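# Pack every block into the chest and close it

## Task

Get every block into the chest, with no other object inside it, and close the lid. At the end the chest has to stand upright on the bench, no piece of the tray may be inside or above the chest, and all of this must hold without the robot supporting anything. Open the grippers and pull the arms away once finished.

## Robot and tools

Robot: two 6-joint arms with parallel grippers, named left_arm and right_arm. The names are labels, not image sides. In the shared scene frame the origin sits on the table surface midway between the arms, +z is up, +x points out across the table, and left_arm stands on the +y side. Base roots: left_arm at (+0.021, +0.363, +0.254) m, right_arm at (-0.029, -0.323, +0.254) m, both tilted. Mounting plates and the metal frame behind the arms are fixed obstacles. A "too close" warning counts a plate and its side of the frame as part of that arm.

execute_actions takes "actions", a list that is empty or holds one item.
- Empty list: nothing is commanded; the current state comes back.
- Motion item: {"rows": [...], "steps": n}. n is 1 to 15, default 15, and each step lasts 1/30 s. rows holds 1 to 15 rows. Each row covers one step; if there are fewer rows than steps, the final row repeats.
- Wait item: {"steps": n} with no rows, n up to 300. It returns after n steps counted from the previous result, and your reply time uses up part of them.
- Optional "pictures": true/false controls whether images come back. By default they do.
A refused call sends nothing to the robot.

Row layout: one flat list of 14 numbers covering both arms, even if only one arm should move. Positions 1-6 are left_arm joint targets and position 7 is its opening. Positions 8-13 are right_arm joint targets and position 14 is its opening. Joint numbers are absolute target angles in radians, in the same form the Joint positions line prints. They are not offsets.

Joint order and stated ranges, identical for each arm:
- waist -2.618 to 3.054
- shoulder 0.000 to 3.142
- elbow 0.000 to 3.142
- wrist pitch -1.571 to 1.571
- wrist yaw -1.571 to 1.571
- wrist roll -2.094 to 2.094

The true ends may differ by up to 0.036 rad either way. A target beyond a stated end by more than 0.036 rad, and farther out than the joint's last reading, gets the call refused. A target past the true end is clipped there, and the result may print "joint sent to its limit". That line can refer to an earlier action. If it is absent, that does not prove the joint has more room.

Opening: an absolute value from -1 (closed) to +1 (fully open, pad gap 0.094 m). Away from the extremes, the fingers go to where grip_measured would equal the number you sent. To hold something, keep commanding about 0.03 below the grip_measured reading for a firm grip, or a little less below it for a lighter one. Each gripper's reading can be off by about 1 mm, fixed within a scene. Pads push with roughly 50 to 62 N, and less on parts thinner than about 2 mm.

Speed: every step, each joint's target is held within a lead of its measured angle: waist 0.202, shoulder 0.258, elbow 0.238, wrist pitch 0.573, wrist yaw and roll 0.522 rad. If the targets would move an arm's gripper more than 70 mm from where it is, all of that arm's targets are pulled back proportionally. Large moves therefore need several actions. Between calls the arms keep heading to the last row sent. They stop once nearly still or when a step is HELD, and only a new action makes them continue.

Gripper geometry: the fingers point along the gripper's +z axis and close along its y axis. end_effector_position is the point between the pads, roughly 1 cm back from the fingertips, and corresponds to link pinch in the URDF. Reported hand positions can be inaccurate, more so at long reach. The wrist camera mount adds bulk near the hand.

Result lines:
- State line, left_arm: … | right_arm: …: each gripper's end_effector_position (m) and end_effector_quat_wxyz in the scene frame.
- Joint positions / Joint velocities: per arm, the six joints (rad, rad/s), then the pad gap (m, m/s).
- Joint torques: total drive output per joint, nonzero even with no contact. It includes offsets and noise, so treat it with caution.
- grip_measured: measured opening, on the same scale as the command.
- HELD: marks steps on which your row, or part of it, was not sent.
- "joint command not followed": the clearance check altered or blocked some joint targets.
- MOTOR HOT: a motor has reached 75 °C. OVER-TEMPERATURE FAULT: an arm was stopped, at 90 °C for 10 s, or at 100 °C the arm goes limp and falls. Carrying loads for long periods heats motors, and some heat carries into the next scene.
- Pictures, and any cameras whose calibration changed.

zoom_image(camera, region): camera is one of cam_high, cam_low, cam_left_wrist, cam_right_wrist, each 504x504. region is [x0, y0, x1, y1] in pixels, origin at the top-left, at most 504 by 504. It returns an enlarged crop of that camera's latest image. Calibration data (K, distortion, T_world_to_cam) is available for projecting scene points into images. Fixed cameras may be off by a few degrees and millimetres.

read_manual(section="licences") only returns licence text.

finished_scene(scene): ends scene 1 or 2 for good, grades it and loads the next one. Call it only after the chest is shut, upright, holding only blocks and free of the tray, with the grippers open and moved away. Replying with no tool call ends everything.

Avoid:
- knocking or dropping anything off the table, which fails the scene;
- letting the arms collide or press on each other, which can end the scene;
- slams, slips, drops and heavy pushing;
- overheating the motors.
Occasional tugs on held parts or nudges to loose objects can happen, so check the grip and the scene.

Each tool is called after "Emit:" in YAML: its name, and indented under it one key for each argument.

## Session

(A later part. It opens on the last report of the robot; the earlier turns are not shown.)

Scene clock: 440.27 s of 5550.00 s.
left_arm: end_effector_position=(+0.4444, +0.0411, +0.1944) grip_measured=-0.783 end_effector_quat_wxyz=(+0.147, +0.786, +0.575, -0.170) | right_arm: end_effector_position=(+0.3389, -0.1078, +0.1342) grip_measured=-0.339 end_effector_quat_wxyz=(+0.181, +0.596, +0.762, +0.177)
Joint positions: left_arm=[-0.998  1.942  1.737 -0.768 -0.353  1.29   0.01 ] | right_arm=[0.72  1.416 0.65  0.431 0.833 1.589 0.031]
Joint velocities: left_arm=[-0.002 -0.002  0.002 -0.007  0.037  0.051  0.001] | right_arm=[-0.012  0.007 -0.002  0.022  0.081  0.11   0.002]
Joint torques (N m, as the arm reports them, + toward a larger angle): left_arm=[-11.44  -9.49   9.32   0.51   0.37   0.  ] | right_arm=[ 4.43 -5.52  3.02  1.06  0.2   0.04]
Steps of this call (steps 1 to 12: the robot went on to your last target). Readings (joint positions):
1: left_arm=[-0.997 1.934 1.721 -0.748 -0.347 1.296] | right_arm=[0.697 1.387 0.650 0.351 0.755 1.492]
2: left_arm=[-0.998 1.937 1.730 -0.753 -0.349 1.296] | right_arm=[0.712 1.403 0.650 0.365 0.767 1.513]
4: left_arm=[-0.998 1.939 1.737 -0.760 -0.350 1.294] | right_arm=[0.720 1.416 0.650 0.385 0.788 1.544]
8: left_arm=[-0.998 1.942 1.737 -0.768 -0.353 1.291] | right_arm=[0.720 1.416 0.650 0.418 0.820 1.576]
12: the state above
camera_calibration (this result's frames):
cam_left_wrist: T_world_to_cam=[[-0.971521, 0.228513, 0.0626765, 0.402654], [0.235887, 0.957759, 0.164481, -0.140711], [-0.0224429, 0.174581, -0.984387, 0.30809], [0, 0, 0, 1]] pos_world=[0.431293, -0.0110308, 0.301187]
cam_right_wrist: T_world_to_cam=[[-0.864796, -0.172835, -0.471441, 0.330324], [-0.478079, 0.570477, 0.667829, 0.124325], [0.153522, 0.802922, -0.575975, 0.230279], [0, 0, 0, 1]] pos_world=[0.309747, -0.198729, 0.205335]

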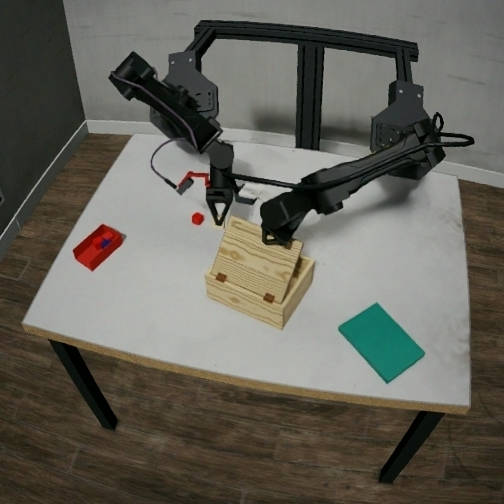

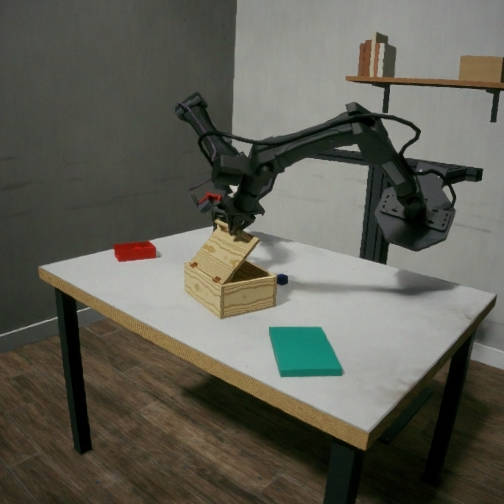

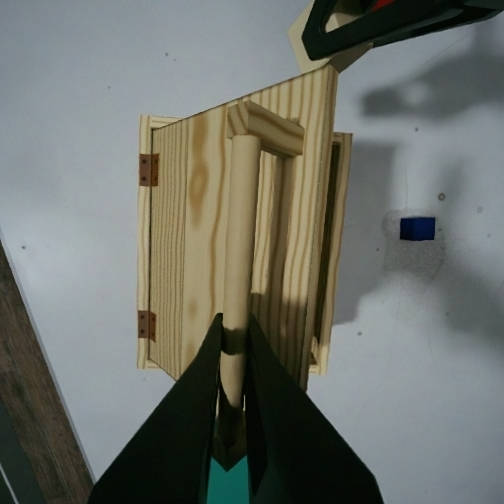

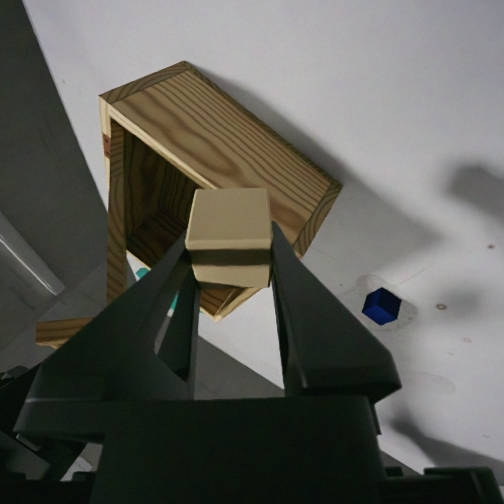

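Emit:
execute_actions:
  actions:
    - {"rows":[[-1.038,1.955,1.782,-0.785,-0.345,1.29,-0.81,0.745,1.43,0.65,0.46,0.86,1.61,-0.37],[-1.04,1.958,1.788,-0.79,-0.345,1.29,-0.81,0.765,1.45,0.65,0.48,0.875,1.62,-0.37],[-1.042,1.961,1.794,-0.795,-0.345,1.29,-0.81,0.785,1.47,0.66,0.5,0.89,1.63,-0.37],[-1.044,1.964,1.80,-0.80,-0.345,1.29,-0.81,0.805,1.49,0.67,0.52,0.90,1.64,-0.37],[-1.046,1.967,1.807,-0.805,-0.345,1.29,-0.81,0.825,1.51,0.68,0.54,0.91,1.65,-0.37],[-1.048,1.97,1.814,-0.81,-0.345,1.29,-0.81,0.845,1.535,0.69,0.56,0.92,1.66,-0.37],[-1.05,1.973,1.821,-0.815,-0.345,1.29,-0.81,0.865,1.56,0.71,0.575,0.93,1.67,-0.37],[-1.052,1.976,1.828,-0.82,-0.345,1.29,-0.81,0.88,1.585,0.73,0.585,0.93,1.68,-0.37],[-1.054,1.979,1.835,-0.825,-0.345,1.29,-0.81,0.895,1.61,0.76,0.59,0.93,1.69,-0.37],[-1.056,1.982,1.842,-0.83,-0.345,1.29,-0.81,0.905,1.635,0.79,0.59,0.93,1.7,-0.37],[-1.058,1.985,1.849,-0.83,-0.345,1.29,-0.81,0.91,1.66,0.82,0.59,0.93,1.71,-0.37],[-1.058,1.988,1.856,-0.83,-0.345,1.29,-0.81,0.91,1.68,0.855,0.58,0.93,1.72,-0.37],[-1.058,1.988,1.856,-0.83,-0.345,1.29,-0.81,0.91,1.70,0.89,0.57,0.93,1.73,-0.37],[-1.058,1.988,1.856,-0.83,-0.345,1.29,-0.81,0.905,1.72,0.925,0.56,0.925,1.74,-0.37],[-1.058,1.988,1.856,-0.83,-0.345,1.29,-0.81,0.9,1.74,0.96,0.55,0.92,1.75,-0.37]]}
  pictures: false

Emit:
execute_actions:
  actions:
    - {"rows":[[-1.058,1.988,1.856,-0.83,-0.345,1.29,-0.81,0.895,1.76,0.99,0.55,0.91,1.75,-0.37],[-1.058,1.988,1.856,-0.83,-0.345,1.29,-0.81,0.89,1.78,1.02,0.55,0.91,1.75,-0.37],[-1.058,1.988,1.856,-0.83,-0.345,1.29,-0.81,0.885,1.80,1.045,0.55,0.91,1.75,-0.37],[-1.058,1.988,1.856,-0.83,-0.345,1.29,-0.81,0.885,1.815,1.065,0.55,0.91,1.75,-0.37]]}

Scene clock: 466.10 s of 5550.00 s.
left_arm: end_effector_position=(+0.4466, +0.0331, +0.1975) grip_measured=-0.795 end_effector_quat_wxyz=(+0.141, +0.793, +0.568, -0.169) | right_arm: end_effector_position=(+0.3330, -0.0031, +0.1376) grip_measured=-0.339 end_effector_quat_wxyz=(+0.151, +0.625, +0.728, +0.239)
Joint positions: left_arm=[-1.012  1.986  1.812 -0.82  -0.365  1.288  0.01 ] | right_arm=[0.892 1.711 0.875 0.544 0.903 1.708 0.031]
Joint velocities: left_arm=[-0.002  0.022  0.027 -0.066 -0.022  0.007  0.001] | right_arm=[-0.002  0.554  1.023 -0.081  0.007  0.256 -0.002]
Joint torques (N m, as the arm reports them, + toward a larger angle): left_arm=[-12.33 -10.08   9.62   0.56   0.55   0.01] | right_arm=[ 6.23 -6.22  5.48  1.08  0.13 -0.02]
Steps of this call (steps 1 to 30: the robot went on to your last target; steps 31 to 100: nothing new was sent; then 22.00 s passed at rest; steps 101 to 115: all 15 steps of this action). Readings (joint positions):
101: left_arm=[-0.998 1.942 1.737 -0.768 -0.353 1.290] | right_arm=[0.721 1.417 0.650 0.441 0.842 1.599]
102: left_arm=[-0.998 1.942 1.737 -0.768 -0.353 1.289] | right_arm=[0.725 1.421 0.650 0.447 0.846 1.603]
104: left_arm=[-0.999 1.949 1.749 -0.777 -0.355 1.288] | right_arm=[0.750 1.444 0.650 0.471 0.861 1.612]
108: left_arm=[-1.005 1.965 1.776 -0.796 -0.359 1.288] | right_arm=[0.830 1.537 0.675 0.519 0.890 1.643]
115: the state above

Scene clock: 466.60 s of 5550.00 s.
left_arm: end_effector_position=(+0.4464, +0.0333, +0.1974) grip_measured=-0.795 end_effector_quat_wxyz=(+0.140, +0.793, +0.568, -0.169) | right_arm: end_effector_position=(+0.3661, +0.0279, +0.1378) grip_measured=-0.339 end_effector_quat_wxyz=(+0.154, +0.658, +0.689, +0.264)
Joint positions: left_arm=[-1.012  1.987  1.813 -0.822 -0.365  1.288  0.01 ] | right_arm=[0.882 1.812 1.048 0.552 0.903 1.746 0.031]
Joint velocities: left_arm=[ 0.002  0.007 -0.002  0.066  0.022 -0.11  -0.001] | right_arm=[-0.012  0.007  0.002 -0.007 -0.007 -0.051  0.001]
Joint torques (N m, as the arm reports them, + toward a larger angle): left_arm=[-12.46 -10.02   9.62   0.53   0.51   0.01] | right_arm=[ 6.68 -6.39  5.25  1.09  0.    0.02]
Steps of this call (steps 1 to 15: all 15 steps of this action). Readings (joint positions):
1: left_arm=[-1.012 1.986 1.813 -0.821 -0.365 1.288] | right_arm=[0.892 1.729 0.911 0.544 0.903 1.716]
2: left_arm=[-1.012 1.986 1.813 -0.821 -0.365 1.288] | right_arm=[0.892 1.746 0.945 0.544 0.903 1.722]
4: left_arm=[-1.012 1.986 1.813 -0.822 -0.365 1.288] | right_arm=[0.889 1.780 1.008 0.547 0.903 1.731]
8: left_arm=[-1.012 1.987 1.813 -0.822 -0.365 1.288] | right_arm=[0.883 1.807 1.048 0.552 0.903 1.741]
15: the state above
camera_calibration (this result's frames):
cam_left_wrist: T_world_to_cam=[[-0.966186, 0.248956, 0.0671286, 0.40223], [0.257032, 0.950614, 0.173975, -0.145206], [-0.0205011, 0.185347, -0.982459, 0.310825], [0, 0, 0, 1]] pos_world=[0.432324, -0.0197134, 0.303635]
cam_right_wrist: T_world_to_cam=[[-0.838721, 0.0557704, -0.541699, 0.372768], [-0.45204, 0.483382, 0.749667, 0.0391144], [0.303657, 0.873631, -0.380212, 0.0352938], [0, 0, 0, 1]] pos_world=[0.319612, -0.0705304, 0.186024]

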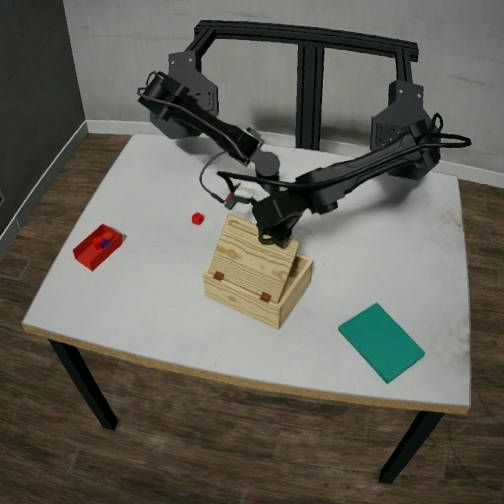

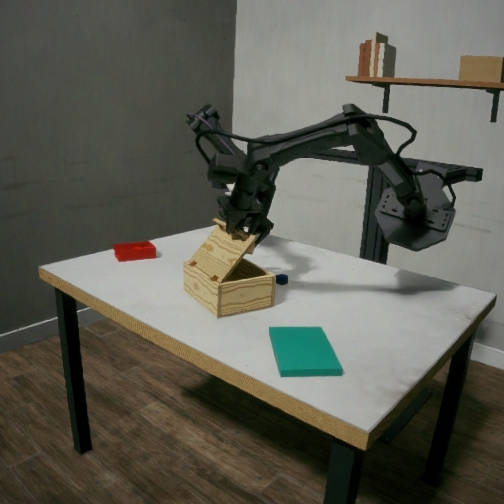

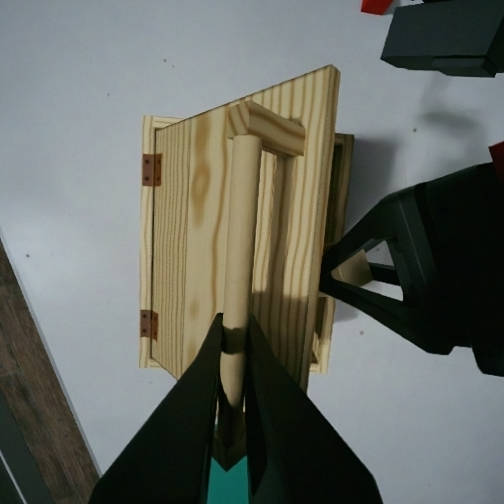

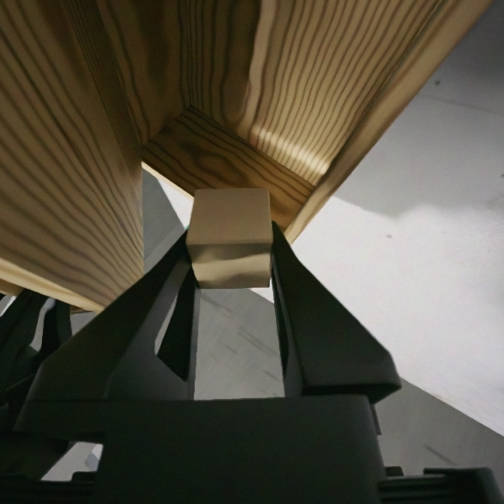

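Emit:
execute_actions:
  actions:
    - {"rows":[[-1.05,1.988,1.85,-0.83,-0.35,1.29,-0.815,0.87,1.83,1.075,0.56,0.885,1.74,-0.37],[-1.05,1.988,1.85,-0.83,-0.35,1.29,-0.815,0.86,1.845,1.085,0.56,0.87,1.73,-0.37],[-1.05,1.988,1.85,-0.83,-0.35,1.29,-0.815,0.85,1.86,1.1,0.56,0.855,1.72,-0.37],[-1.05,1.988,1.85,-0.83,-0.35,1.29,-0.815,0.84,1.873,1.114,0.56,0.84,1.71,-0.37],[-1.05,1.988,1.85,-0.83,-0.35,1.29,-0.815,0.83,1.886,1.128,0.56,0.83,1.70,-0.37],[-1.05,1.988,1.85,-0.83,-0.35,1.29,-0.815,0.82,1.899,1.142,0.56,0.82,1.69,-0.37],[-1.05,1.988,1.85,-0.83,-0.35,1.29,-0.815,0.81,1.912,1.157,0.56,0.81,1.68,-0.37],[-1.05,1.988,1.85,-0.83,-0.35,1.29,-0.815,0.80,1.925,1.172,0.56,0.80,1.67,-0.37],[-1.05,1.988,1.85,-0.83,-0.35,1.29,-0.815,0.79,1.938,1.187,0.56,0.79,1.66,-0.37],[-1.05,1.988,1.85,-0.83,-0.35,1.29,-0.815,0.78,1.951,1.202,0.56,0.78,1.65,-0.37],[-1.05,1.988,1.85,-0.83,-0.35,1.29,-0.815,0.77,1.964,1.217,0.56,0.77,1.65,-0.37],[-1.05,1.988,1.85,-0.83,-0.35,1.29,-0.815,0.762,1.977,1.232,0.56,0.765,1.65,-0.37],[-1.05,1.988,1.85,-0.83,-0.35,1.29,-0.815,0.755,1.99,1.246,0.56,0.765,1.65,-0.37]]}
  pictures: false

Emit:
execute_actions:
  actions:
    - {"steps":10}

Scene clock: 483.23 s of 5550.00 s.
left_arm: end_effector_position=(+0.4464, +0.0333, +0.1974) grip_measured=-0.798 end_effector_quat_wxyz=(+0.140, +0.793, +0.568, -0.169) | right_arm: end_effector_position=(+0.3959, +0.0340, +0.0753) grip_measured=-0.339 end_effector_quat_wxyz=(+0.160, +0.641, +0.709, +0.247)
Joint positions: left_arm=[-1.012  1.987  1.813 -0.822 -0.366  1.288  0.01 ] | right_arm=[0.75  1.986 1.217 0.554 0.786 1.673 0.031]
Joint velocities: left_arm=[-0.007  0.007 -0.012 -0.037 -0.007 -0.11  -0.   ] | right_arm=[-0.134  0.139  0.129 -0.095 -0.066 -0.125 -0.001]
Joint torques (N m, as the arm reports them, + toward a larger angle): left_arm=[-11.73 -10.07   9.1    0.52   0.44   0.01] | right_arm=[ 8.05 -7.99  5.35  1.14 -0.07 -0.17]
Steps of this call (steps 1 to 15: the robot went on to your last target; steps 16 to 90: nothing new was sent; then 13.13 s passed at rest; steps 91 to 105: all 15 steps of this action). Readings (joint positions):
91: left_arm=[-1.012 1.987 1.813 -0.822 -0.366 1.288] | right_arm=[0.881 1.813 1.048 0.553 0.900 1.748]
92: left_arm=[-1.012 1.987 1.813 -0.822 -0.366 1.288] | right_arm=[0.877 1.817 1.050 0.554 0.896 1.747]
94: left_arm=[-1.012 1.987 1.813 -0.822 -0.366 1.288] | right_arm=[0.861 1.839 1.069 0.554 0.881 1.740]
98: left_arm=[-1.012 1.987 1.813 -0.822 -0.366 1.288] | right_arm=[0.815 1.900 1.123 0.554 0.843 1.714]
105: the state above

Scene clock: 483.57 s of 5550.00 s.
left_arm: end_effector_position=(+0.4463, +0.0336, +0.1973) grip_measured=-0.798 end_effector_quat_wxyz=(+0.139, +0.793, +0.568, -0.169) | right_arm: end_effector_position=(+0.3973, +0.0355, +0.0741) grip_measured=-0.339 end_effector_quat_wxyz=(+0.157, +0.637, +0.712, +0.250)
Joint positions: left_arm=[-1.012  1.987  1.813 -0.823 -0.366  1.288  0.01 ] | right_arm=[0.746 1.989 1.222 0.555 0.771 1.663 0.031]
Joint velocities: left_arm=[-0.002 -0.022 -0.012 -0.007 -0.066 -0.037 -0.001] | right_arm=[-0.017 -0.002 -0.002 -0.007 -0.022  0.037  0.   ]
Joint torques (N m, as the arm reports them, + toward a larger angle): left_arm=[-11.72 -10.04   9.14   0.55   0.48   0.04] | right_arm=[ 7.63 -7.61  5.56  1.16 -0.12 -0.14]
Steps of this call (steps 1 to 10: the robot went on to your last target). Readings (joint positions):
1: left_arm=[-1.012 1.987 1.813 -0.823 -0.366 1.288] | right_arm=[0.747 1.988 1.220 0.555 0.783 1.671]
2: left_arm=[-1.012 1.987 1.813 -0.823 -0.366 1.288] | right_arm=[0.746 1.989 1.221 0.555 0.781 1.669]
4: left_arm=[-1.012 1.987 1.813 -0.823 -0.366 1.288] | right_arm=[0.746 1.989 1.222 0.555 0.776 1.667]
8: left_arm=[-1.012 1.987 1.813 -0.823 -0.366 1.288] | right_arm=[0.746 1.989 1.222 0.555 0.772 1.664]
10: the state above
camera_calibration (this result's frames):
cam_left_wrist: T_world_to_cam=[[-0.966179, 0.248793, 0.0678186, 0.401923], [0.257029, 0.950354, 0.175392, -0.145707], [-0.0208154, 0.186892, -0.98216, 0.310678], [0, 0, 0, 1]] pos_world=[0.432248, -0.0195852, 0.303433]
cam_right_wrist: T_world_to_cam=[[-0.845565, -0.0107522, -0.533764, 0.368492], [-0.469621, 0.490504, 0.734073, 0.105235], [0.25392, 0.871373, -0.419802, 0.0177425], [0, 0, 0, 1]] pos_world=[0.3565, -0.0631165, 0.126886]

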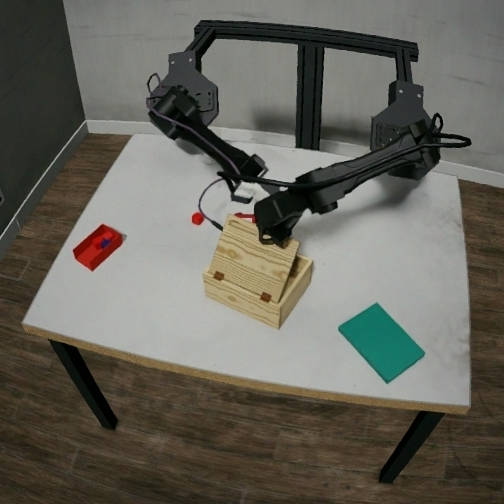

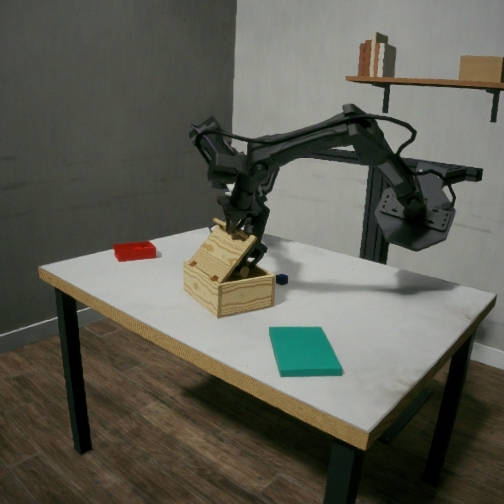

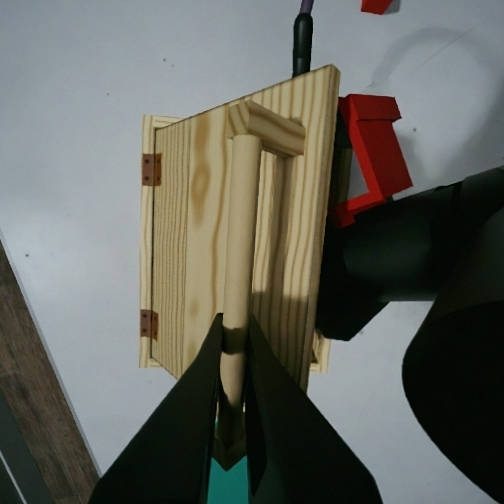

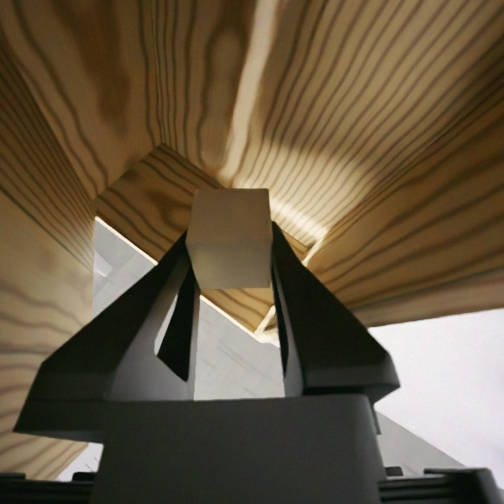

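Emit:
execute_actions:
  actions:
    - {"rows":[[-1.05,1.988,1.85,-0.83,-0.35,1.29,-0.815,0.745,2.0,1.26,0.565,0.76,1.65,-0.37],[-1.05,1.988,1.85,-0.83,-0.35,1.29,-0.815,0.738,2.01,1.275,0.565,0.755,1.65,-0.37],[-1.05,1.988,1.85,-0.83,-0.35,1.29,-0.815,0.732,2.02,1.285,0.565,0.75,1.65,-0.37],[-1.05,1.988,1.85,-0.83,-0.35,1.29,-0.815,0.732,2.02,1.285,0.565,0.75,1.65,-0.37],[-1.05,1.988,1.85,-0.83,-0.35,1.29,-0.815,0.732,2.02,1.285,0.565,0.75,1.65,-0.37],[-1.05,1.988,1.85,-0.83,-0.35,1.29,-0.815,0.732,2.02,1.285,0.565,0.75,1.65,-0.37],[-1.05,1.988,1.85,-0.83,-0.35,1.29,-0.815,0.732,2.02,1.285,0.565,0.75,1.65,-0.37],[-1.05,1.988,1.85,-0.83,-0.35,1.29,-0.815,0.732,2.02,1.285,0.565,0.75,1.65,-0.32],[-1.05,1.988,1.85,-0.83,-0.35,1.29,-0.815,0.732,2.02,1.285,0.565,0.75,1.65,-0.28],[-1.05,1.988,1.85,-0.83,-0.35,1.29,-0.815,0.732,2.02,1.285,0.565,0.75,1.65,-0.24]]}
  pictures: false

Emit:
execute_actions:
  actions:
    - {"rows":[[-1.05,1.988,1.85,-0.83,-0.35,1.29,-0.815,0.755,1.99,1.25,0.56,0.77,1.65,-0.24],[-1.05,1.988,1.85,-0.83,-0.35,1.29,-0.815,0.77,1.97,1.235,0.56,0.785,1.65,-0.24],[-1.05,1.988,1.85,-0.83,-0.35,1.29,-0.815,0.782,1.955,1.22,0.56,0.80,1.65,-0.24],[-1.05,1.988,1.85,-0.83,-0.35,1.29,-0.815,0.794,1.94,1.202,0.56,0.815,1.65,-0.24],[-1.05,1.988,1.85,-0.83,-0.35,1.29,-0.815,0.806,1.925,1.184,0.56,0.83,1.65,-0.24],[-1.05,1.988,1.85,-0.83,-0.35,1.29,-0.815,0.818,1.91,1.166,0.56,0.845,1.65,-0.24],[-1.05,1.988,1.85,-0.83,-0.35,1.29,-0.815,0.83,1.895,1.148,0.56,0.86,1.65,-0.24],[-1.05,1.988,1.85,-0.83,-0.35,1.29,-0.815,0.842,1.88,1.13,0.56,0.87,1.65,-0.24],[-1.05,1.988,1.85,-0.83,-0.35,1.29,-0.815,0.854,1.865,1.112,0.56,0.88,1.65,-0.24],[-1.05,1.988,1.85,-0.83,-0.35,1.29,-0.815,0.866,1.85,1.094,0.555,0.89,1.65,-0.24],[-1.05,1.988,1.85,-0.83,-0.35,1.29,-0.815,0.878,1.835,1.076,0.55,0.90,1.65,-0.24],[-1.05,1.988,1.85,-0.83,-0.35,1.29,-0.815,0.89,1.82,1.058,0.55,0.90,1.65,-0.24],[-1.05,1.988,1.85,-0.83,-0.35,1.29,-0.815,0.90,1.805,1.04,0.545,0.90,1.65,-0.24]]}

Scene clock: 510.50 s of 5550.00 s.
left_arm: end_effector_position=(+0.4462, +0.0338, +0.1972) grip_measured=-0.798 end_effector_quat_wxyz=(+0.139, +0.793, +0.569, -0.169) | right_arm: end_effector_position=(+0.4087, +0.0375, +0.0686) grip_measured=-0.242 end_effector_quat_wxyz=(+0.161, +0.643, +0.703, +0.256)
Joint positions: left_arm=[-1.012  1.987  1.813 -0.824 -0.367  1.286  0.01 ] | right_arm=[0.727 2.015 1.262 0.568 0.756 1.662 0.036]
Joint velocities: left_arm=[-0.012 -0.012 -0.002 -0.037 -0.022  0.007 -0.001] | right_arm=[ 0.007 -0.007  0.002 -0.037  0.007 -0.037  0.   ]
Joint torques (N m, as the arm reports them, + toward a larger angle): left_arm=[-11.86 -10.02   9.1    0.55   0.48   0.03] | right_arm=[ 7.14 -7.62  5.77  1.04 -0.11 -0.13]
Steps of this call (steps 1 to 30: the robot went on to your last target; steps 31 to 100: nothing new was sent; then 23.10 s passed at rest; steps 101 to 115: all 15 steps of this action). Readings (joint positions):
101: left_arm=[-1.012 1.987 1.813 -0.823 -0.366 1.287] | right_arm=[0.746 1.989 1.223 0.555 0.771 1.662]
102: left_arm=[-1.012 1.987 1.813 -0.823 -0.366 1.287] | right_arm=[0.745 1.993 1.230 0.555 0.769 1.662]
104: left_arm=[-1.012 1.987 1.813 -0.823 -0.366 1.287] | right_arm=[0.739 2.007 1.251 0.556 0.763 1.662]
108: left_arm=[-1.012 1.987 1.813 -0.824 -0.366 1.287] | right_arm=[0.728 2.015 1.262 0.560 0.757 1.662]
115: the state above

Scene clock: 511.00 s of 5550.00 s.
left_arm: end_effector_position=(+0.4463, +0.0337, +0.1972) grip_measured=-0.798 end_effector_quat_wxyz=(+0.139, +0.793, +0.569, -0.169) | right_arm: end_effector_position=(+0.3665, +0.0368, +0.1358) grip_measured=-0.242 end_effector_quat_wxyz=(+0.153, +0.626, +0.716, +0.269)
Joint positions: left_arm=[-1.012  1.987  1.813 -0.824 -0.367  1.285  0.01 ] | right_arm=[0.879 1.828 1.061 0.563 0.866 1.662 0.036]
Joint velocities: left_arm=[-0.002  0.007 -0.002  0.022  0.051  0.022 -0.001] | right_arm=[ 0.149 -0.217 -0.139 -0.007  0.139 -0.037 -0.001]
Joint torques (N m, as the arm reports them, + toward a larger angle): left_arm=[-11.74 -10.04   9.1    0.54   0.49   0.04] | right_arm=[ 7.57 -7.25  3.25  0.93  0.07 -0.14]
Steps of this call (steps 1 to 15: all 15 steps of this action). Readings (joint positions):
1: left_arm=[-1.012 1.987 1.813 -0.824 -0.367 1.286] | right_arm=[0.727 2.015 1.262 0.568 0.756 1.662]
2: left_arm=[-1.012 1.987 1.813 -0.824 -0.367 1.286] | right_arm=[0.729 2.012 1.260 0.568 0.758 1.662]
4: left_arm=[-1.012 1.987 1.813 -0.824 -0.367 1.286] | right_arm=[0.740 1.993 1.240 0.568 0.770 1.662]
8: left_arm=[-1.012 1.987 1.813 -0.823 -0.367 1.285] | right_arm=[0.793 1.935 1.169 0.564 0.807 1.662]
15: the state above
camera_calibration (this result's frames):
cam_left_wrist: T_world_to_cam=[[-0.966678, 0.246533, 0.0689551, 0.401966], [0.255037, 0.950739, 0.176213, -0.145123], [-0.0221159, 0.187928, -0.981934, 0.311084], [0, 0, 0, 1]] pos_world=[0.432463, -0.0195853, 0.303319]
cam_right_wrist: T_world_to_cam=[[-0.833151, -0.0219893, -0.552609, 0.373784], [-0.500363, 0.455596, 0.736253, 0.0570937], [0.235577, 0.889915, -0.390583, 0.0524457], [0, 0, 0, 1]] pos_world=[0.327631, -0.0644646, 0.185005]

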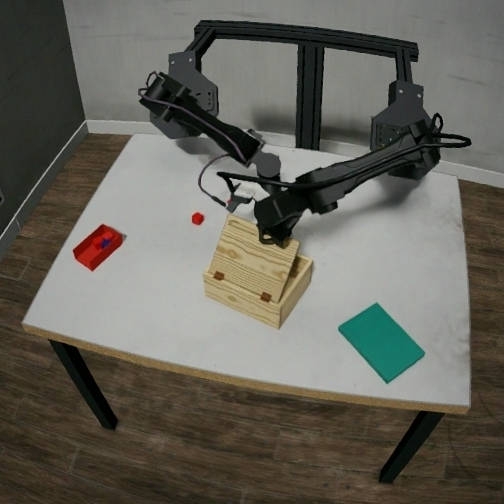

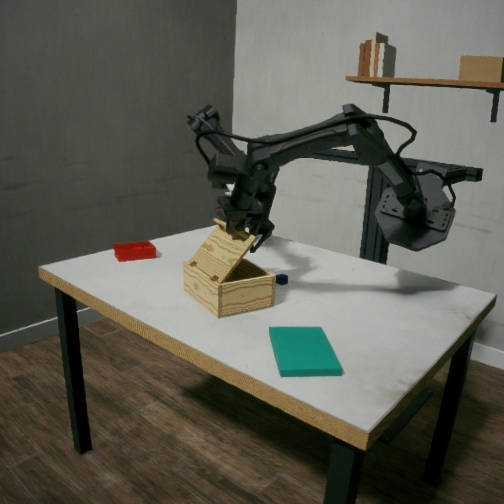

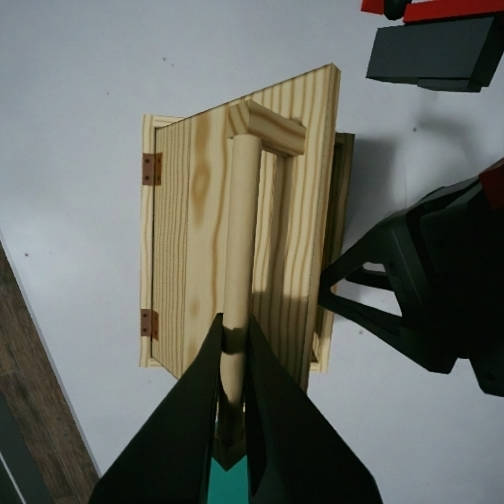

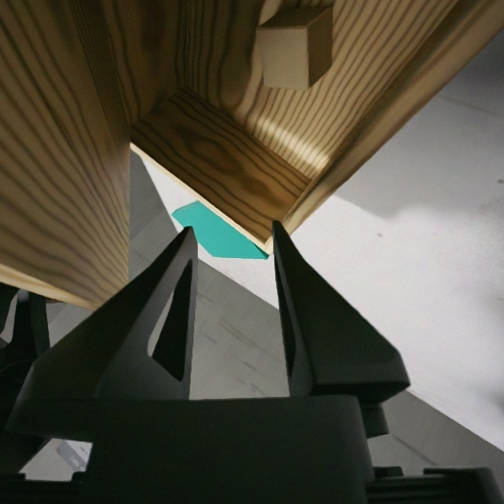

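Emit:
execute_actions:
  actions:
    - {"rows":[[-1.05,1.988,1.85,-0.83,-0.35,1.29,-0.815,0.91,1.80,1.03,0.53,0.87,1.69,-0.24],[-1.05,1.988,1.85,-0.83,-0.35,1.29,-0.815,0.92,1.79,1.015,0.51,0.85,1.72,-0.24],[-1.05,1.988,1.85,-0.83,-0.35,1.29,-0.815,0.93,1.78,1.0,0.49,0.83,1.75,-0.24],[-1.05,1.988,1.85,-0.83,-0.35,1.29,-0.815,0.94,1.77,0.985,0.46,0.80,1.78,-0.24],[-1.05,1.988,1.85,-0.83,-0.35,1.29,-0.815,0.95,1.765,0.97,0.43,0.77,1.81,-0.24],[-1.05,1.988,1.85,-0.83,-0.35,1.29,-0.815,0.95,1.76,0.955,0.40,0.74,1.84,-0.24],[-1.05,1.988,1.85,-0.83,-0.35,1.29,-0.815,0.95,1.76,0.94,0.36,0.71,1.87,-0.24],[-1.05,1.988,1.85,-0.83,-0.35,1.29,-0.815,0.95,1.76,0.93,0.32,0.68,1.9,-0.2],[-1.05,1.988,1.85,-0.83,-0.35,1.29,-0.815,0.945,1.76,0.925,0.28,0.65,1.93,-0.15],[-1.05,1.988,1.85,-0.83,-0.35,1.29,-0.815,0.935,1.77,0.92,0.24,0.62,1.96,-0.1],[-1.05,1.988,1.85,-0.83,-0.35,1.29,-0.815,0.925,1.78,0.92,0.2,0.59,1.99,-0.05],[-1.05,1.988,1.85,-0.83,-0.35,1.29,-0.815,0.91,1.79,0.92,0.17,0.56,2.02,0],[-1.05,1.988,1.85,-0.83,-0.35,1.29,-0.815,0.895,1.80,0.92,0.14,0.53,2.04,0],[-1.05,1.988,1.85,-0.83,-0.35,1.29,-0.815,0.88,1.81,0.92,0.11,0.50,2.06,0],[-1.05,1.988,1.85,-0.83,-0.35,1.29,-0.815,0.865,1.82,0.92,0.09,0.48,2.07,0]]}
  pictures: false

Emit:
execute_actions:
  actions:
    - {"rows":[[-1.05,1.988,1.85,-0.83,-0.35,1.29,-0.815,0.85,1.83,0.92,0.085,0.46,2.07,0],[-1.05,1.988,1.85,-0.83,-0.35,1.29,-0.815,0.84,1.83,0.92,0.085,0.455,2.07,0],[-1.05,1.988,1.85,-0.83,-0.35,1.29,-0.815,0.827,1.83,0.92,0.085,0.455,2.07,0]]}

Scene clock: 532.20 s of 5550.00 s.
left_arm: end_effector_position=(+0.4463, +0.0337, +0.1972) grip_measured=-0.798 end_effector_quat_wxyz=(+0.139, +0.793, +0.569, -0.169) | right_arm: end_effector_position=(+0.2518, +0.0375, +0.1008) grip_measured=-0.002 end_effector_quat_wxyz=(-0.040, +0.620, +0.759, +0.193)
Joint positions: left_arm=[-1.012  1.987  1.813 -0.824 -0.367  1.285  0.01 ] | right_arm=[0.896 1.795 0.934 0.232 0.592 1.975 0.047]
Joint velocities: left_arm=[ 0.007 -0.002 -0.012 -0.022 -0.051 -0.037  0.   ] | right_arm=[-0.393  0.237  0.007 -0.857 -0.755  0.623  0.001]
Joint torques (N m, as the arm reports them, + toward a larger angle): left_arm=[-11.73 -10.08   9.13   0.54   0.49   0.05] | right_arm=[ 5.51 -5.3   2.56  0.55 -0.07  0.09]
Steps of this call (steps 1 to 30: the robot went on to your last target; steps 31 to 100: nothing new was sent; then 17.37 s passed at rest; steps 101 to 115: all 15 steps of this action). Readings (joint positions):
101: left_arm=[-1.012 1.987 1.813 -0.824 -0.367 1.285] | right_arm=[0.884 1.820 1.056 0.560 0.883 1.666]
102: left_arm=[-1.012 1.987 1.813 -0.824 -0.367 1.285] | right_arm=[0.885 1.818 1.051 0.557 0.877 1.675]
104: left_arm=[-1.012 1.987 1.813 -0.824 -0.367 1.285] | right_arm=[0.894 1.805 1.028 0.538 0.858 1.705]
108: left_arm=[-1.012 1.987 1.813 -0.824 -0.367 1.285] | right_arm=[0.927 1.777 0.970 0.457 0.781 1.794]
115: the state above

Scene clock: 532.70 s of 5550.00 s.
left_arm: end_effector_position=(+0.4463, +0.0337, +0.1972) grip_measured=-0.798 end_effector_quat_wxyz=(+0.139, +0.793, +0.569, -0.169) | right_arm: end_effector_position=(+0.2208, +0.0140, +0.0663) grip_measured=-0.002 end_effector_quat_wxyz=(-0.095, +0.633, +0.759, +0.119)
Joint positions: left_arm=[-1.012  1.987  1.813 -0.824 -0.367  1.285  0.01 ] | right_arm=[0.817 1.834 0.934 0.106 0.466 2.061 0.047]
Joint velocities: left_arm=[-0.002  0.002  0.007 -0.022 -0.022  0.007 -0.001] | right_arm=[-0.017  0.012 -0.002 -0.037 -0.051  0.081 -0.   ]
Joint torques (N m, as the arm reports them, + toward a larger angle): left_arm=[-11.73 -10.08   9.08   0.55   0.49   0.04] | right_arm=[ 7.08 -6.29  1.89  0.45 -0.23  0.07]
Steps of this call (steps 1 to 15: all 15 steps of this action). Readings (joint positions):
1: left_arm=[-1.012 1.987 1.813 -0.824 -0.367 1.285] | right_arm=[0.880 1.805 0.934 0.207 0.566 1.993]
2: left_arm=[-1.012 1.987 1.813 -0.824 -0.367 1.285] | right_arm=[0.864 1.814 0.934 0.185 0.544 2.008]
4: left_arm=[-1.012 1.987 1.813 -0.824 -0.367 1.285] | right_arm=[0.835 1.830 0.934 0.149 0.514 2.029]
8: left_arm=[-1.012 1.987 1.813 -0.824 -0.367 1.285] | right_arm=[0.817 1.834 0.934 0.116 0.486 2.050]
15: the state above
camera_calibration (this result's frames):
cam_left_wrist: T_world_to_cam=[[-0.966678, 0.246533, 0.0689551, 0.401966], [0.255037, 0.950739, 0.176213, -0.145123], [-0.0221159, 0.187928, -0.981934, 0.311084], [0, 0, 0, 1]] pos_world=[0.432463, -0.0195853, 0.303319]
cam_right_wrist: T_world_to_cam=[[-0.992058, -0.123177, -0.0254451, 0.21509], [-0.0676454, 0.351961, 0.933567, -0.0614733], [-0.106038, 0.927874, -0.357498, 0.152604], [0, 0, 0, 1]] pos_world=[0.225405, -0.0934666, 0.117418]

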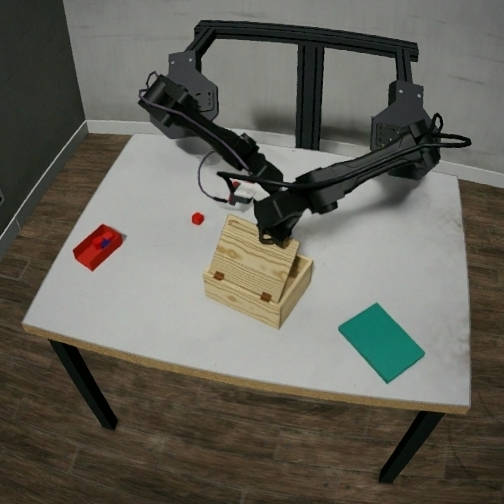

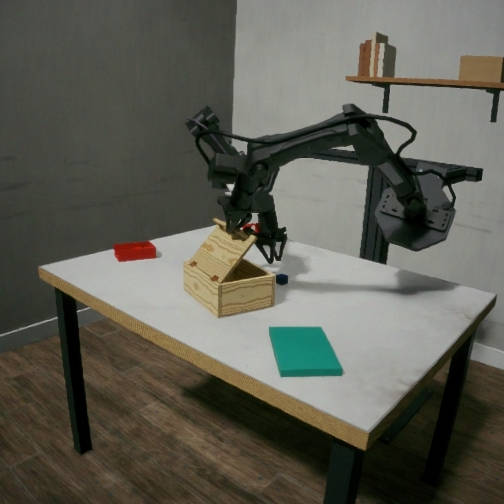

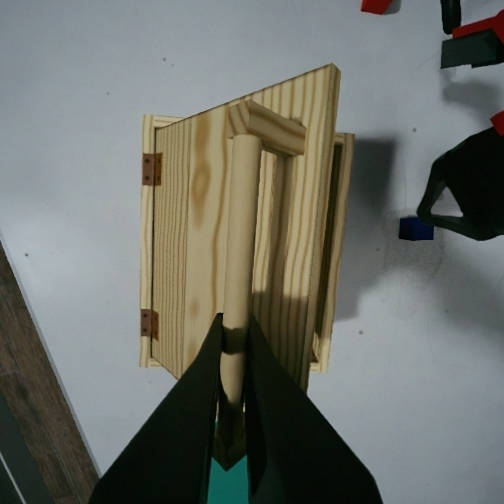

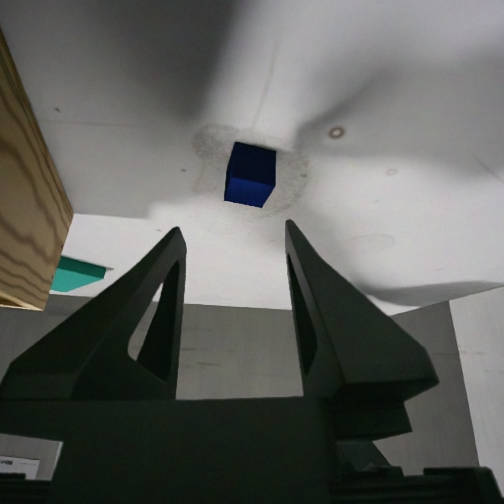

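Emit:
execute_actions:
  actions:
    - {"rows":[[-1.05,1.988,1.85,-0.83,-0.35,1.29,-0.815,0.82,1.85,0.955,0.11,0.45,2.09,0.1],[-1.05,1.988,1.85,-0.83,-0.35,1.29,-0.815,0.82,1.865,0.965,0.12,0.445,2.09,0.1],[-1.05,1.988,1.85,-0.83,-0.35,1.29,-0.815,0.815,1.88,0.975,0.135,0.44,2.09,0.1],[-1.05,1.988,1.85,-0.83,-0.35,1.29,-0.815,0.812,1.895,0.983,0.15,0.435,2.09,0.1],[-1.05,1.988,1.85,-0.83,-0.35,1.29,-0.815,0.809,1.91,0.991,0.16,0.43,2.09,0.1],[-1.05,1.988,1.85,-0.83,-0.35,1.29,-0.815,0.806,1.925,1.0,0.17,0.43,2.09,0.1],[-1.05,1.988,1.85,-0.83,-0.35,1.29,-0.815,0.803,1.94,1.008,0.18,0.425,2.09,0.1],[-1.05,1.988,1.85,-0.83,-0.35,1.29,-0.815,0.80,1.955,1.016,0.19,0.425,2.09,0.1],[-1.05,1.988,1.85,-0.83,-0.35,1.29,-0.815,0.797,1.97,1.024,0.2,0.425,2.09,0.1],[-1.05,1.988,1.85,-0.83,-0.35,1.29,-0.815,0.794,1.985,1.032,0.21,0.425,2.09,0.1],[-1.05,1.988,1.85,-0.83,-0.35,1.29,-0.815,0.79,2.0,1.04,0.22,0.425,2.09,0.1],[-1.05,1.988,1.85,-0.83,-0.35,1.29,-0.815,0.786,2.015,1.048,0.225,0.425,2.09,0.1],[-1.05,1.988,1.85,-0.83,-0.35,1.29,-0.815,0.783,2.028,1.056,0.225,0.425,2.09,0.1]]}
  pictures: false

Emit:
execute_actions:
  actions:
    - {"steps":8}

Scene clock: 553.20 s of 5550.00 s.
left_arm: end_effector_position=(+0.4463, +0.0337, +0.1972) grip_measured=-0.798 end_effector_quat_wxyz=(+0.139, +0.793, +0.569, -0.169) | right_arm: end_effector_position=(+0.2126, +0.0349, +0.0232) grip_measured=+0.098 end_effector_quat_wxyz=(-0.101, +0.646, +0.747, +0.115)
Joint positions: left_arm=[-1.012  1.987  1.813 -0.824 -0.367  1.285  0.01 ] | right_arm=[0.782 2.021 1.031 0.202 0.434 2.073 0.052]
Joint velocities: left_arm=[ 0.002  0.002  0.002  0.037 -0.007 -0.022  0.   ] | right_arm=[-0.066  0.183  0.066  0.095  0.007 -0.022  0.   ]
Joint torques (N m, as the arm reports them, + toward a larger angle): left_arm=[-11.7  -10.05   9.11   0.55   0.48   0.04] | right_arm=[ 7.01 -7.15  4.38  0.62 -0.23  0.12]
joint sent to its limit (right arm) — the command would take joint 6 (wrist roll) past its upper limit, so that joint was sent only as far as its limit.
Steps of this call (steps 1 to 15: the robot went on to your last target; steps 16 to 90: nothing new was sent; then 17.00 s passed at rest; steps 91 to 105: all 15 steps of this action). Readings (joint positions):
91: left_arm=[-1.012 1.987 1.813 -0.824 -0.367 1.285] | right_arm=[0.817 1.835 0.934 0.104 0.461 2.065]
92: left_arm=[-1.012 1.987 1.813 -0.824 -0.367 1.285] | right_arm=[0.817 1.838 0.936 0.106 0.460 2.067]
94: left_arm=[-1.012 1.987 1.813 -0.824 -0.367 1.285] | right_arm=[0.816 1.858 0.948 0.115 0.456 2.069]
98: left_arm=[-1.012 1.987 1.813 -0.824 -0.367 1.285] | right_arm=[0.806 1.922 0.983 0.149 0.443 2.071]
105: the state above

Scene clock: 553.47 s of 5550.00 s.
left_arm: end_effector_position=(+0.4463, +0.0337, +0.1972) grip_measured=-0.798 end_effector_quat_wxyz=(+0.139, +0.793, +0.569, -0.169) | right_arm: end_effector_position=(+0.2131, +0.0356, +0.0212) grip_measured=+0.098 end_effector_quat_wxyz=(-0.101, +0.648, +0.746, +0.118)
Joint positions: left_arm=[-1.012  1.987  1.813 -0.824 -0.367  1.285  0.01 ] | right_arm=[0.779 2.028 1.032 0.215 0.433 2.073 0.052]
Joint velocities: left_arm=[ 0.007 -0.002 -0.017  0.022  0.051 -0.007 -0.   ] | right_arm=[-0.012  0.007  0.007  0.037 -0.037 -0.051 -0.001]
Joint torques (N m, as the arm reports them, + toward a larger angle): left_arm=[-11.71 -10.08   9.13   0.53   0.49   0.06] | right_arm=[ 6.9  -6.58  4.24  0.64 -0.26  0.08]
joint sent to its limit (right arm) — the command would take joint 6 (wrist roll) past its upper limit, so that joint was sent only as far as its limit.
Steps of this call (steps 1 to 8: the robot went on to your last target). Readings (joint positions):
1: left_arm=[-1.012 1.987 1.813 -0.824 -0.367 1.285] | right_arm=[0.780 2.026 1.032 0.204 0.433 2.073]
2: left_arm=[-1.012 1.987 1.813 -0.824 -0.367 1.285] | right_arm=[0.779 2.028 1.032 0.206 0.433 2.073]
4: left_arm=[-1.012 1.987 1.813 -0.824 -0.367 1.285] | right_arm=[0.779 2.028 1.032 0.208 0.433 2.073]
8: the state above
camera_calibration (this result's frames):
cam_left_wrist: T_world_to_cam=[[-0.966678, 0.246533, 0.0689551, 0.401966], [0.255037, 0.950739, 0.176213, -0.145123], [-0.0221159, 0.187928, -0.981934, 0.311084], [0, 0, 0, 1]] pos_world=[0.432463, -0.0195853, 0.303319]
cam_right_wrist: T_world_to_cam=[[-0.996338, -0.0849717, -0.00954793, 0.208139], [-0.0387097, 0.348666, 0.936447, -0.0335523], [-0.0762424, 0.933387, -0.350679, 0.108941], [0, 0, 0, 1]] pos_world=[0.214384, -0.0722998, 0.0716106]

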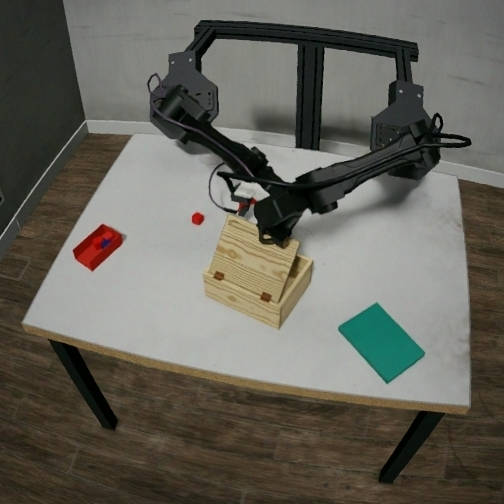

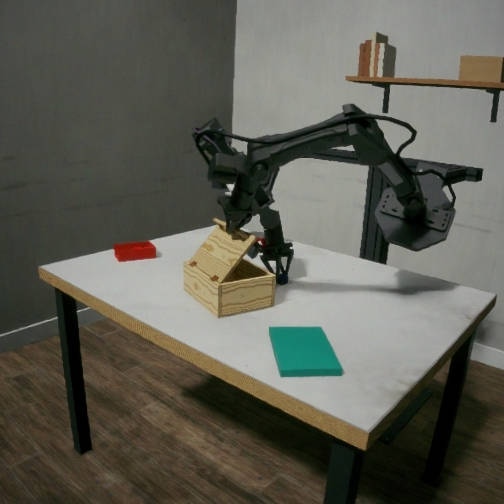

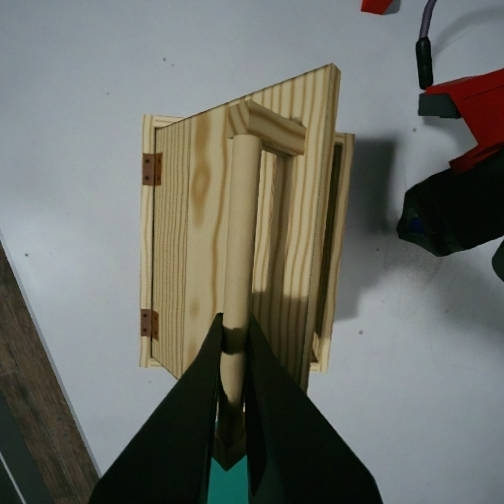

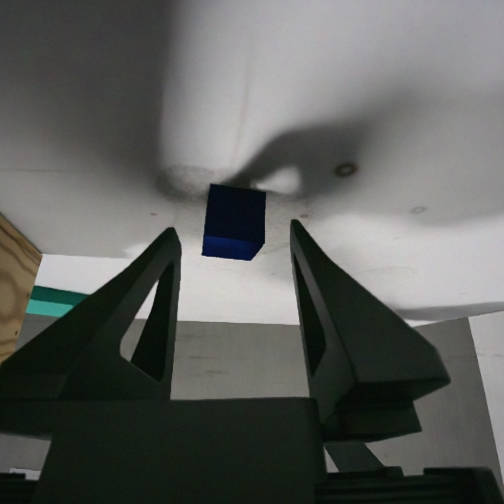

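Emit:
execute_actions:
  actions:
    - {"rows":[[-1.05,1.988,1.85,-0.83,-0.35,1.29,-0.815,0.775,2.04,1.062,0.235,0.425,2.07,0.05],[-1.05,1.988,1.85,-0.83,-0.35,1.29,-0.815,0.77,2.05,1.068,0.24,0.425,2.07,0],[-1.05,1.988,1.85,-0.83,-0.35,1.29,-0.815,0.77,2.062,1.072,0.245,0.425,2.07,-0.05],[-1.05,1.988,1.85,-0.83,-0.35,1.29,-0.815,0.77,2.062,1.072,0.245,0.425,2.07,-0.1],[-1.05,1.988,1.85,-0.83,-0.35,1.29,-0.815,0.77,2.062,1.072,0.245,0.425,2.07,-0.15],[-1.05,1.988,1.85,-0.83,-0.35,1.29,-0.815,0.77,2.062,1.072,0.245,0.425,2.07,-0.2],[-1.05,1.988,1.85,-0.83,-0.35,1.29,-0.815,0.77,2.062,1.072,0.245,0.425,2.07,-0.25],[-1.05,1.988,1.85,-0.83,-0.35,1.29,-0.815,0.77,2.062,1.072,0.245,0.425,2.07,-0.31],[-1.05,1.988,1.85,-0.83,-0.35,1.29,-0.815,0.77,2.062,1.072,0.245,0.425,2.07,-0.37],[-1.05,1.988,1.85,-0.83,-0.35,1.29,-0.815,0.77,2.062,1.072,0.245,0.425,2.07,-0.42],[-1.05,1.988,1.85,-0.83,-0.35,1.29,-0.815,0.77,2.062,1.072,0.245,0.425,2.07,-0.47],[-1.05,1.988,1.85,-0.83,-0.35,1.29,-0.815,0.77,2.062,1.072,0.245,0.425,2.07,-0.52]]}

Scene clock: 568.73 s of 5550.00 s.
left_arm: end_effector_position=(+0.4463, +0.0337, +0.1972) grip_measured=-0.798 end_effector_quat_wxyz=(+0.139, +0.793, +0.569, -0.169) | right_arm: end_effector_position=(+0.2164, +0.0376, +0.0128) grip_measured=-0.468 end_effector_quat_wxyz=(-0.097, +0.654, +0.741, +0.120)
Joint positions: left_arm=[-1.012  1.987  1.813 -0.824 -0.367  1.285  0.01 ] | right_arm=[0.767 2.057 1.051 0.238 0.431 2.073 0.025]
Joint velocities: left_arm=[-0.007 -0.017 -0.002 -0.007  0.051  0.007 -0.001] | right_arm=[-0.007 -0.007 -0.002  0.007 -0.007 -0.007  0.   ]
Joint torques (N m, as the arm reports them, + toward a larger angle): left_arm=[-11.66 -10.04   9.17   0.55   0.48   0.03] | right_arm=[ 7.   -6.48  4.07  0.7  -0.23  0.  ]
joint sent to its limit (right arm) — the command would take joint 6 (wrist roll) past its upper limit, so that joint was sent only as far as its limit.
Steps of this call (steps 1 to 30: the robot went on to your last target; steps 31 to 100: nothing new was sent; then 11.43 s passed at rest; steps 101 to 115: all 15 steps of this action). Readings (joint positions):
101: left_arm=[-1.012 1.987 1.813 -0.824 -0.367 1.285] | right_arm=[0.779 2.028 1.032 0.220 0.432 2.073]
102: left_arm=[-1.012 1.987 1.813 -0.824 -0.367 1.285] | right_arm=[0.777 2.030 1.034 0.221 0.432 2.073]
104: left_arm=[-1.012 1.987 1.813 -0.824 -0.367 1.285] | right_arm=[0.772 2.042 1.046 0.228 0.432 2.073]
108: left_arm=[-1.012 1.987 1.813 -0.824 -0.367 1.285] | right_arm=[0.767 2.056 1.051 0.236 0.432 2.073]
115: the state above
camera_calibration (this result's frames):
cam_left_wrist: T_world_to_cam=[[-0.966678, 0.246533, 0.0689551, 0.401966], [0.255037, 0.950739, 0.176213, -0.145123], [-0.0221159, 0.187928, -0.981934, 0.311084], [0, 0, 0, 1]] pos_world=[0.432463, -0.0195853, 0.303319]
cam_right_wrist: T_world_to_cam=[[-0.997497, -0.0689661, -0.0155759, 0.211269], [-0.0388158, 0.350037, 0.935931, -0.0262835], [-0.0590954, 0.934194, -0.351838, 0.10064], [0, 0, 0, 1]] pos_world=[0.215668, -0.0702463, 0.0632991]

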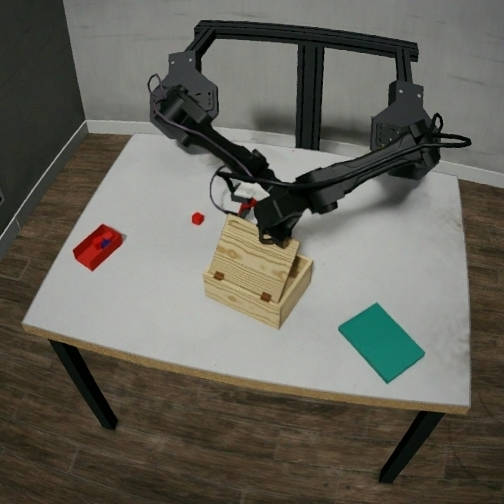

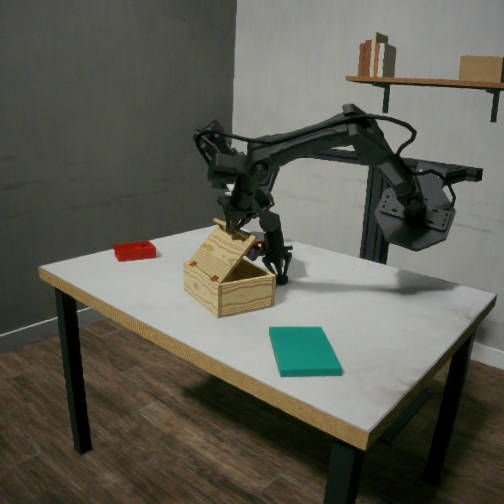

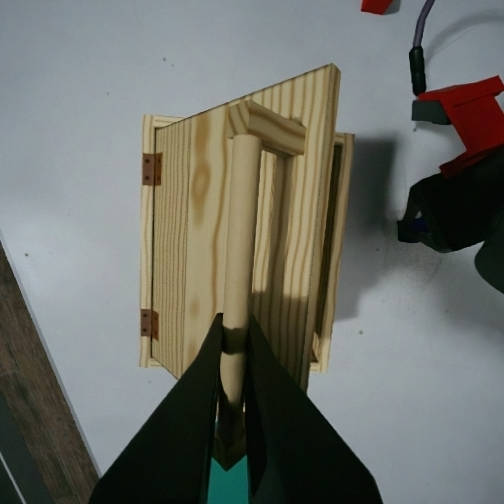

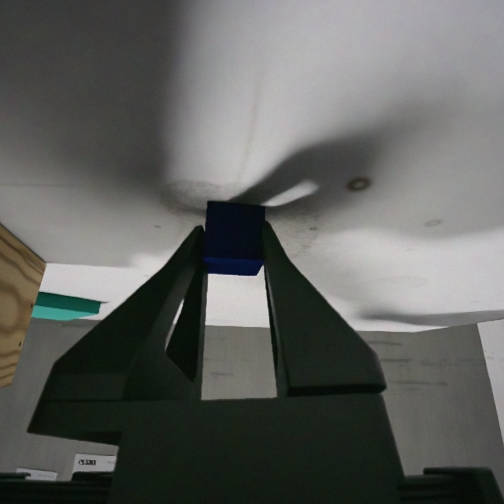

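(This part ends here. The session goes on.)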